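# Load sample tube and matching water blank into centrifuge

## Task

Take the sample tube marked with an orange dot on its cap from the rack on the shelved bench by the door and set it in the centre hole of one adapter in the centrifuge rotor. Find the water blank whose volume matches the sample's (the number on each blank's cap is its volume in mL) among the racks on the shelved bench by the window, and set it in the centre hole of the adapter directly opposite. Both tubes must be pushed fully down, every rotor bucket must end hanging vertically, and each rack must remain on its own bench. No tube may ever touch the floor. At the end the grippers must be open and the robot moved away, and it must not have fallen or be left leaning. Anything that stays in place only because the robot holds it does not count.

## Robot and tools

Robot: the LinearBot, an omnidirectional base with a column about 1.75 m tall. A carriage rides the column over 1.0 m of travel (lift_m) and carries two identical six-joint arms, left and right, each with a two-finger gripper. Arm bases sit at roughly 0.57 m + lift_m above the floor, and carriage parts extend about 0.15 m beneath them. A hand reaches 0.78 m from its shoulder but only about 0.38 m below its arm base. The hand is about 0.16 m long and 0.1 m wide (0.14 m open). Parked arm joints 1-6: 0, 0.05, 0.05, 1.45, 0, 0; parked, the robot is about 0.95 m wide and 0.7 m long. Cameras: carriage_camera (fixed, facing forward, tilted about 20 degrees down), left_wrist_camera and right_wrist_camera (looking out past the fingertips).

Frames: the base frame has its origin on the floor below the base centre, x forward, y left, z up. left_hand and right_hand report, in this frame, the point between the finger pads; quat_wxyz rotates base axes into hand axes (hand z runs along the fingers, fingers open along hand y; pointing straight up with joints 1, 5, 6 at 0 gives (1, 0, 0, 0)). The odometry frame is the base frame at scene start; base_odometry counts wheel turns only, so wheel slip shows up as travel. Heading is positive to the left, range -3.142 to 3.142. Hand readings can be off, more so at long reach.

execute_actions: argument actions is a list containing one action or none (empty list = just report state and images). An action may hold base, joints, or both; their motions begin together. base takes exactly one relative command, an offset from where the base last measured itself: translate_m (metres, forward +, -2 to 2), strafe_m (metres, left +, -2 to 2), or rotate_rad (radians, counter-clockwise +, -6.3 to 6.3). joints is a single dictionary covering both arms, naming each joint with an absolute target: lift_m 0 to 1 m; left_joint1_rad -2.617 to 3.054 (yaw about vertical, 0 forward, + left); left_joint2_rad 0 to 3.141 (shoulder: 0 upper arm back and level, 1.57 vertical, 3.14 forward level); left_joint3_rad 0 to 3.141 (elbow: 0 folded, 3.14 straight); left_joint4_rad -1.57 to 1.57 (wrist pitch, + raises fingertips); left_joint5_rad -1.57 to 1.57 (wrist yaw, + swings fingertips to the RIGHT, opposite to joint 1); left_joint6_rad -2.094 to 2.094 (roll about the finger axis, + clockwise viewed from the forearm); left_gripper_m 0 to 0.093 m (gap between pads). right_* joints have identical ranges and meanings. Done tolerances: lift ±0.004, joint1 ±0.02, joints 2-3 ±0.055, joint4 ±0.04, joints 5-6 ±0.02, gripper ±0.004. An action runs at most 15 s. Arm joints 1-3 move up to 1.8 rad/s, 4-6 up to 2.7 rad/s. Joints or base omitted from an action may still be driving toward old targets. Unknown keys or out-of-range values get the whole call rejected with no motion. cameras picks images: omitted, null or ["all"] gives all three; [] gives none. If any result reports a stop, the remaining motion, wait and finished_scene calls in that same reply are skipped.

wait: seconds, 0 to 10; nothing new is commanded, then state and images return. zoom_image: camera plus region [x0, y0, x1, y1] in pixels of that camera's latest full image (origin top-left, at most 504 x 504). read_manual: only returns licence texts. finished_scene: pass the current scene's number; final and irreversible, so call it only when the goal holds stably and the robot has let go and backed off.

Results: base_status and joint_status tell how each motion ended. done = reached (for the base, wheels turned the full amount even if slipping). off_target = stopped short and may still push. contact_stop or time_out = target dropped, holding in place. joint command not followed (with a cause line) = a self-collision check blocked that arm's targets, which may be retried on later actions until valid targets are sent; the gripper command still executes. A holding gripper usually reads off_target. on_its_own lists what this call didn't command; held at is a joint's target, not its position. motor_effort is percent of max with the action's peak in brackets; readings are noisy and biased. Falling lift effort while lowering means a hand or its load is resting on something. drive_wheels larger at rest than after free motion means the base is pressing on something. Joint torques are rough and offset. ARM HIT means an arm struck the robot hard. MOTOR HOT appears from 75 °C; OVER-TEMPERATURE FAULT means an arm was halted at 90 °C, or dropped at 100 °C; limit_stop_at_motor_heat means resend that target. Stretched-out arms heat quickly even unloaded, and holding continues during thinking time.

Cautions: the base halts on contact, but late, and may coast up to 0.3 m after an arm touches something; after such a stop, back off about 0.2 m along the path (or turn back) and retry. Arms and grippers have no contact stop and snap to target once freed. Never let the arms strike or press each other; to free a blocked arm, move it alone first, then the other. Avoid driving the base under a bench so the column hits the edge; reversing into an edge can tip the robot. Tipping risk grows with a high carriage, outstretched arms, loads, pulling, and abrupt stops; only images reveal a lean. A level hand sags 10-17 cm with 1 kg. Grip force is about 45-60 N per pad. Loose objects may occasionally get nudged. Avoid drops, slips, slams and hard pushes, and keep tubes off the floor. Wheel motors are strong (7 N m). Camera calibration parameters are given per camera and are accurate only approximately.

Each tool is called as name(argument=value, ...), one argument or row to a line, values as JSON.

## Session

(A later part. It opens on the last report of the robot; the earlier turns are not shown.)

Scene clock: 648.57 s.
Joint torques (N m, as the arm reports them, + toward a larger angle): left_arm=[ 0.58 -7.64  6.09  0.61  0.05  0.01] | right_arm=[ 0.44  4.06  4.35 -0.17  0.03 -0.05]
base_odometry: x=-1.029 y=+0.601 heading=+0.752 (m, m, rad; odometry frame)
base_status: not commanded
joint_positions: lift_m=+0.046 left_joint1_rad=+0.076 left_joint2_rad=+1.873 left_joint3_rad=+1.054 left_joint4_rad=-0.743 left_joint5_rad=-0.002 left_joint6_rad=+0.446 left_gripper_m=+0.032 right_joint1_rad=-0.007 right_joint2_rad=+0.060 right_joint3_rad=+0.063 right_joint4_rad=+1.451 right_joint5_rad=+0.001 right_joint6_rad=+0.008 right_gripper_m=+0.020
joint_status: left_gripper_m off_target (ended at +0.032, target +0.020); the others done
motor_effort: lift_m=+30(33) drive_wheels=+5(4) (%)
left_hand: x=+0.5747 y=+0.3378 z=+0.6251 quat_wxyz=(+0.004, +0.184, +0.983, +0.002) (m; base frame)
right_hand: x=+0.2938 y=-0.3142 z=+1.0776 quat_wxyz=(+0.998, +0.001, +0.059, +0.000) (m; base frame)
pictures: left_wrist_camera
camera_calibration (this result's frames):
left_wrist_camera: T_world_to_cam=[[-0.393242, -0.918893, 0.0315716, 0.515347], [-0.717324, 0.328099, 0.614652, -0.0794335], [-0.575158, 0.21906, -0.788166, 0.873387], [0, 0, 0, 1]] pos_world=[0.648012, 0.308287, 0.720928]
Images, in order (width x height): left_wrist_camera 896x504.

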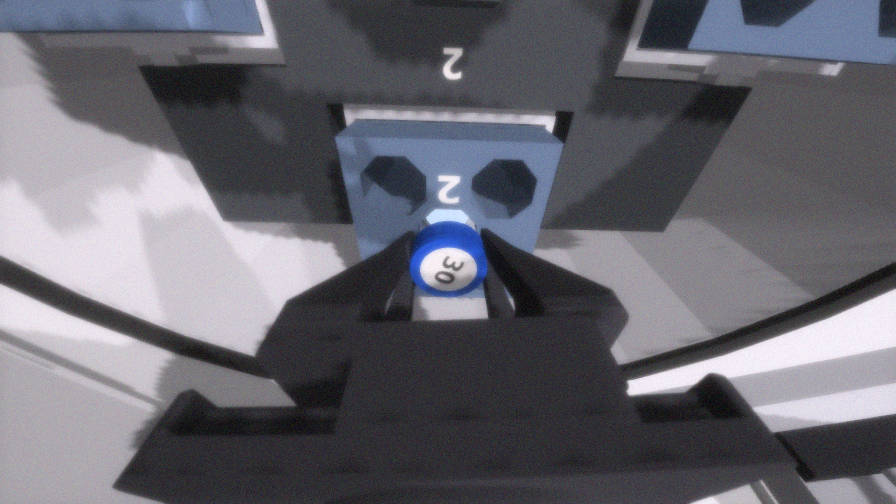

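execute_actions(
  actions=[
    {"joints": {"lift_m": 0.051, "left_gripper_m": 0.06}},
  ],
  cameras=["left_wrist_camera"],
)

execute_actions(
  actions=[
    {"joints": {"lift_m": 0.2}},
  ],
  cameras=["left_wrist_camera", "carriage_camera"],
)

Scene clock: 652.77 s.
Joint torques (N m, as the arm reports them, + toward a larger angle): left_arm=[ 0.61 -8.01  6.13  0.59  0.05  0.  ] | right_arm=[ 0.53  4.12  4.3  -0.16  0.04 -0.02]
base_odometry: x=-1.029 y=+0.601 heading=+0.752 (m, m, rad; odometry frame)
base_status: not commanded
joint_positions: lift_m=+0.051 left_joint1_rad=+0.076 left_joint2_rad=+1.877 left_joint3_rad=+1.054 left_joint4_rad=-0.739 left_joint5_rad=-0.002 left_joint6_rad=+0.446 left_gripper_m=+0.060 right_joint1_rad=-0.007 right_joint2_rad=+0.060 right_joint3_rad=+0.063 right_joint4_rad=+1.451 right_joint5_rad=+0.001 right_joint6_rad=+0.008 right_gripper_m=+0.020
joint_status: all done
motor_effort: lift_m=+40(46) drive_wheels=+2(4) (%)
left_hand: x=+0.5751 y=+0.3381 z=+0.6282 quat_wxyz=(+0.004, +0.184, +0.983, +0.002) (m; base frame)
right_hand: x=+0.2938 y=-0.3142 z=+1.0819 quat_wxyz=(+0.998, +0.001, +0.059, +0.000) (m; base frame)
pictures: left_wrist_camera
camera_calibration (this result's frames):
left_wrist_camera: T_world_to_cam=[[-0.392876, -0.919055, 0.0314095, 0.515535], [-0.717199, 0.327607, 0.615061, -0.0813153], [-0.575565, 0.219116, -0.787854, 0.876023], [0, 0, 0, 1]] pos_world=[0.64843, 0.308494, 0.723999]
Images, in order (width x height): left_wrist_camera 896x504.

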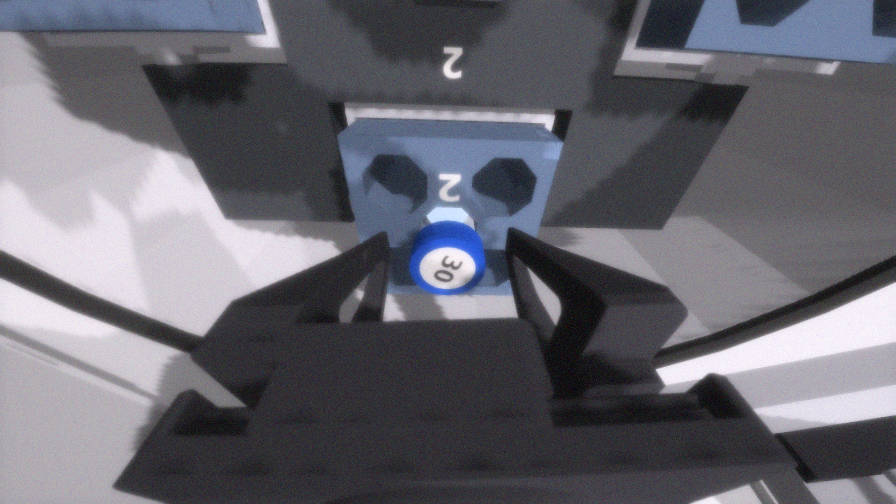

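Scene clock: 653.90 s.
Joint torques (N m, as the arm reports them, + toward a larger angle): left_arm=[ 0.57 -8.78  5.97  0.49  0.05  0.  ] | right_arm=[ 0.47  4.12  4.36 -0.16  0.03 -0.03]
base_odometry: x=-1.029 y=+0.601 heading=+0.752 (m, m, rad; odometry frame)
base_status: not commanded
joint_positions: lift_m=+0.200 left_joint1_rad=+0.076 left_joint2_rad=+1.887 left_joint3_rad=+1.054 left_joint4_rad=-0.735 left_joint5_rad=-0.002 left_joint6_rad=+0.446 left_gripper_m=+0.060 right_joint1_rad=-0.007 right_joint2_rad=+0.060 right_joint3_rad=+0.063 right_joint4_rad=+1.451 right_joint5_rad=+0.001 right_joint6_rad=+0.008 right_gripper_m=+0.020
joint_status: all done
motor_effort: lift_m=+40(46) drive_wheels=+4(4) (%)
left_hand: x=+0.5748 y=+0.3380 z=+0.7745 quat_wxyz=(+0.001, +0.184, +0.983, +0.001) (m; base frame)
right_hand: x=+0.2938 y=-0.3142 z=+1.2310 quat_wxyz=(+0.998, +0.001, +0.059, +0.000) (m; base frame)
pictures: carriage_camera, left_wrist_camera
camera_calibration (this result's frames):
carriage_camera: T_world_to_cam=[[0.0297332, -0.99946, 0.0139688, -0.0237875], [-0.36271, -0.0238107, -0.931598, 1.19365], [0.931428, 0.0226328, -0.363222, 0.266268], [0, 0, 0, 1]] pos_world=[0.185648, -0.00137938, 1.20905]
left_wrist_camera: T_world_to_cam=[[-0.392689, -0.919041, 0.0340504, 0.508625], [-0.713678, 0.327875, 0.619, -0.176677], [-0.580051, 0.218774, -0.784652, 0.991278], [0, 0, 0, 1]] pos_world=[0.648633, 0.30851, 0.869853]
Images, in order (width x height): carriage_camera 896x504, left_wrist_camera 896x504.

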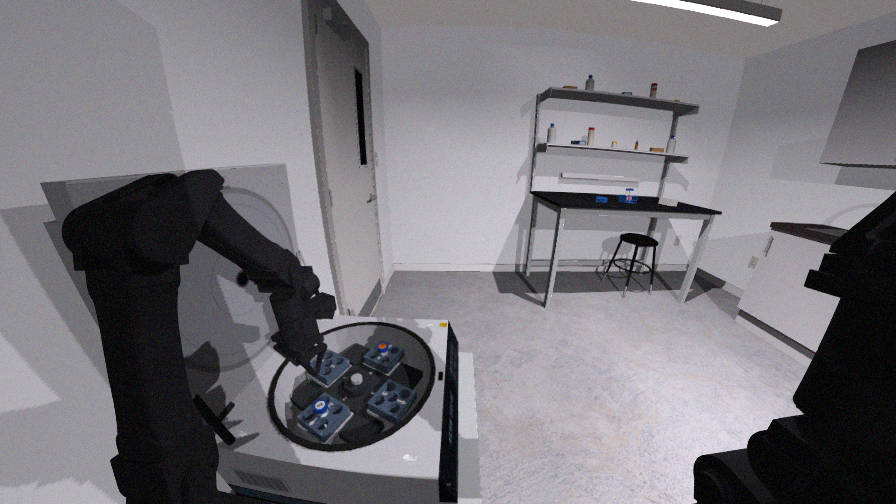

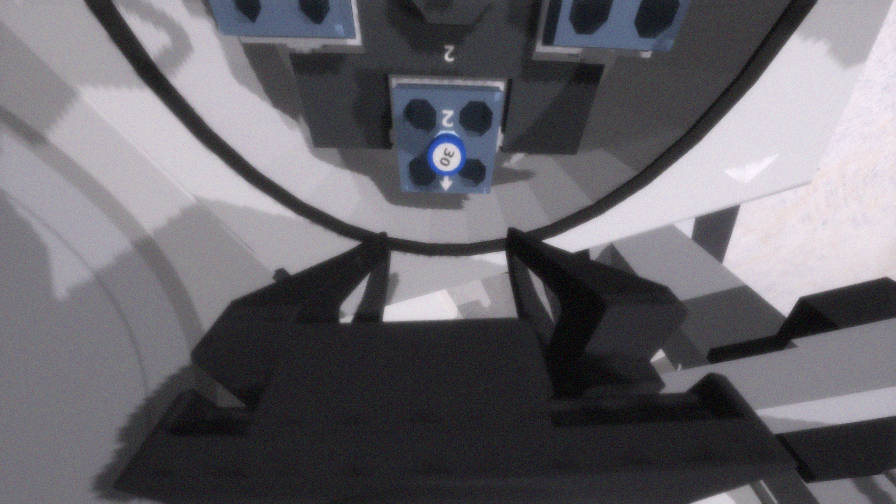

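zoom_image(
  camera="carriage_camera",
  region=[260, 315, 450, 460],
)

Region (260, 315, 450, 460) of carriage_camera's 896x504 image, scaled by 2.653, with more detail than that image has; it fills the top 385 rows of this view, and the rest is white.

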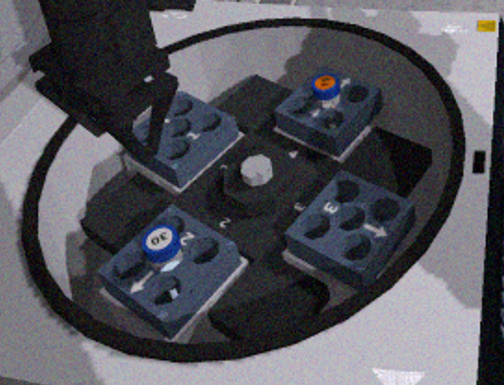

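execute_actions(
  actions=[
    {"base": {"translate_m": -0.4}, "joints": {"left_joint1_rad": 0, "left_joint2_rad": 0.05, "left_joint3_rad": 0.05, "left_joint4_rad": 1.45, "left_joint5_rad": 0, "left_joint6_rad": 0, "left_gripper_m": 0.02}},
  ],
  cameras=["carriage_camera"],
)

zoom_image(
  camera="carriage_camera",
  region=[300, 260, 480, 380],
)

Scene clock: 668.67 s.
Joint torques (N m, as the arm reports them, + toward a larger angle): left_arm=[ 0.52  3.68  3.61 -0.35 -0.01 -0.08] | right_arm=[ 0.52  4.06  4.38 -0.15  0.03 -0.03]
base_odometry: x=-1.321 y=+0.328 heading=+0.752 (m, m, rad; odometry frame)
base_status: done
joint_positions: lift_m=+0.200 left_joint1_rad=-0.005 left_joint2_rad=+0.058 left_joint3_rad=+0.079 left_joint4_rad=+1.458 left_joint5_rad=+0.000 left_joint6_rad=+0.004 left_gripper_m=+0.020 right_joint1_rad=-0.007 right_joint2_rad=+0.060 right_joint3_rad=+0.063 right_joint4_rad=+1.450 right_joint5_rad=+0.001 right_joint6_rad=+0.008 right_gripper_m=+0.020
joint_status: all done
motor_effort: lift_m=+39(40) drive_wheels=-1(20) (%)
left_hand: x=+0.2864 y=+0.3137 z=+1.2355 quat_wxyz=(+0.999, +0.000, +0.046, +0.000) (m; base frame)
right_hand: x=+0.2939 y=-0.3142 z=+1.2310 quat_wxyz=(+0.998, +0.001, +0.059, +0.000) (m; base frame)
pictures: carriage_camera
camera_calibration (this result's frames):
carriage_camera: T_world_to_cam=[[0.0297332, -0.99946, 0.0139688, -0.0237875], [-0.36271, -0.0238107, -0.931598, 1.19365], [0.931428, 0.0226328, -0.363222, 0.266267], [0, 0, 0, 1]] pos_world=[0.185648, -0.00137938, 1.20905]
Images, in order (width x height): carriage_camera 896x504.

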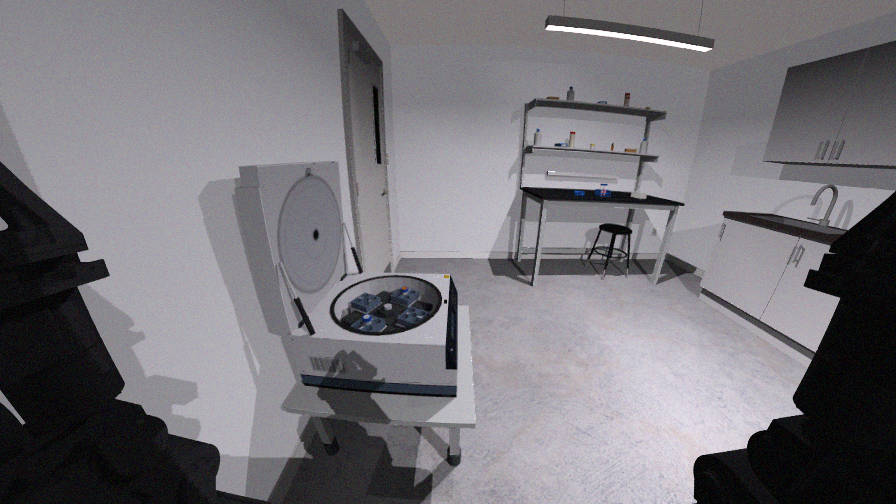

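Region (300, 260, 480, 380) of carriage_camera's 896x504 image, scaled by 2.800, with more detail than that image has.

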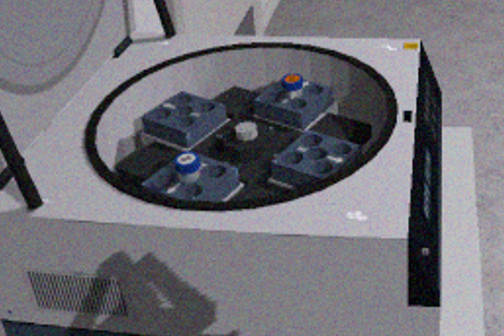

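finished_scene(
  scene=1,
)

The scene is finished: the task was done.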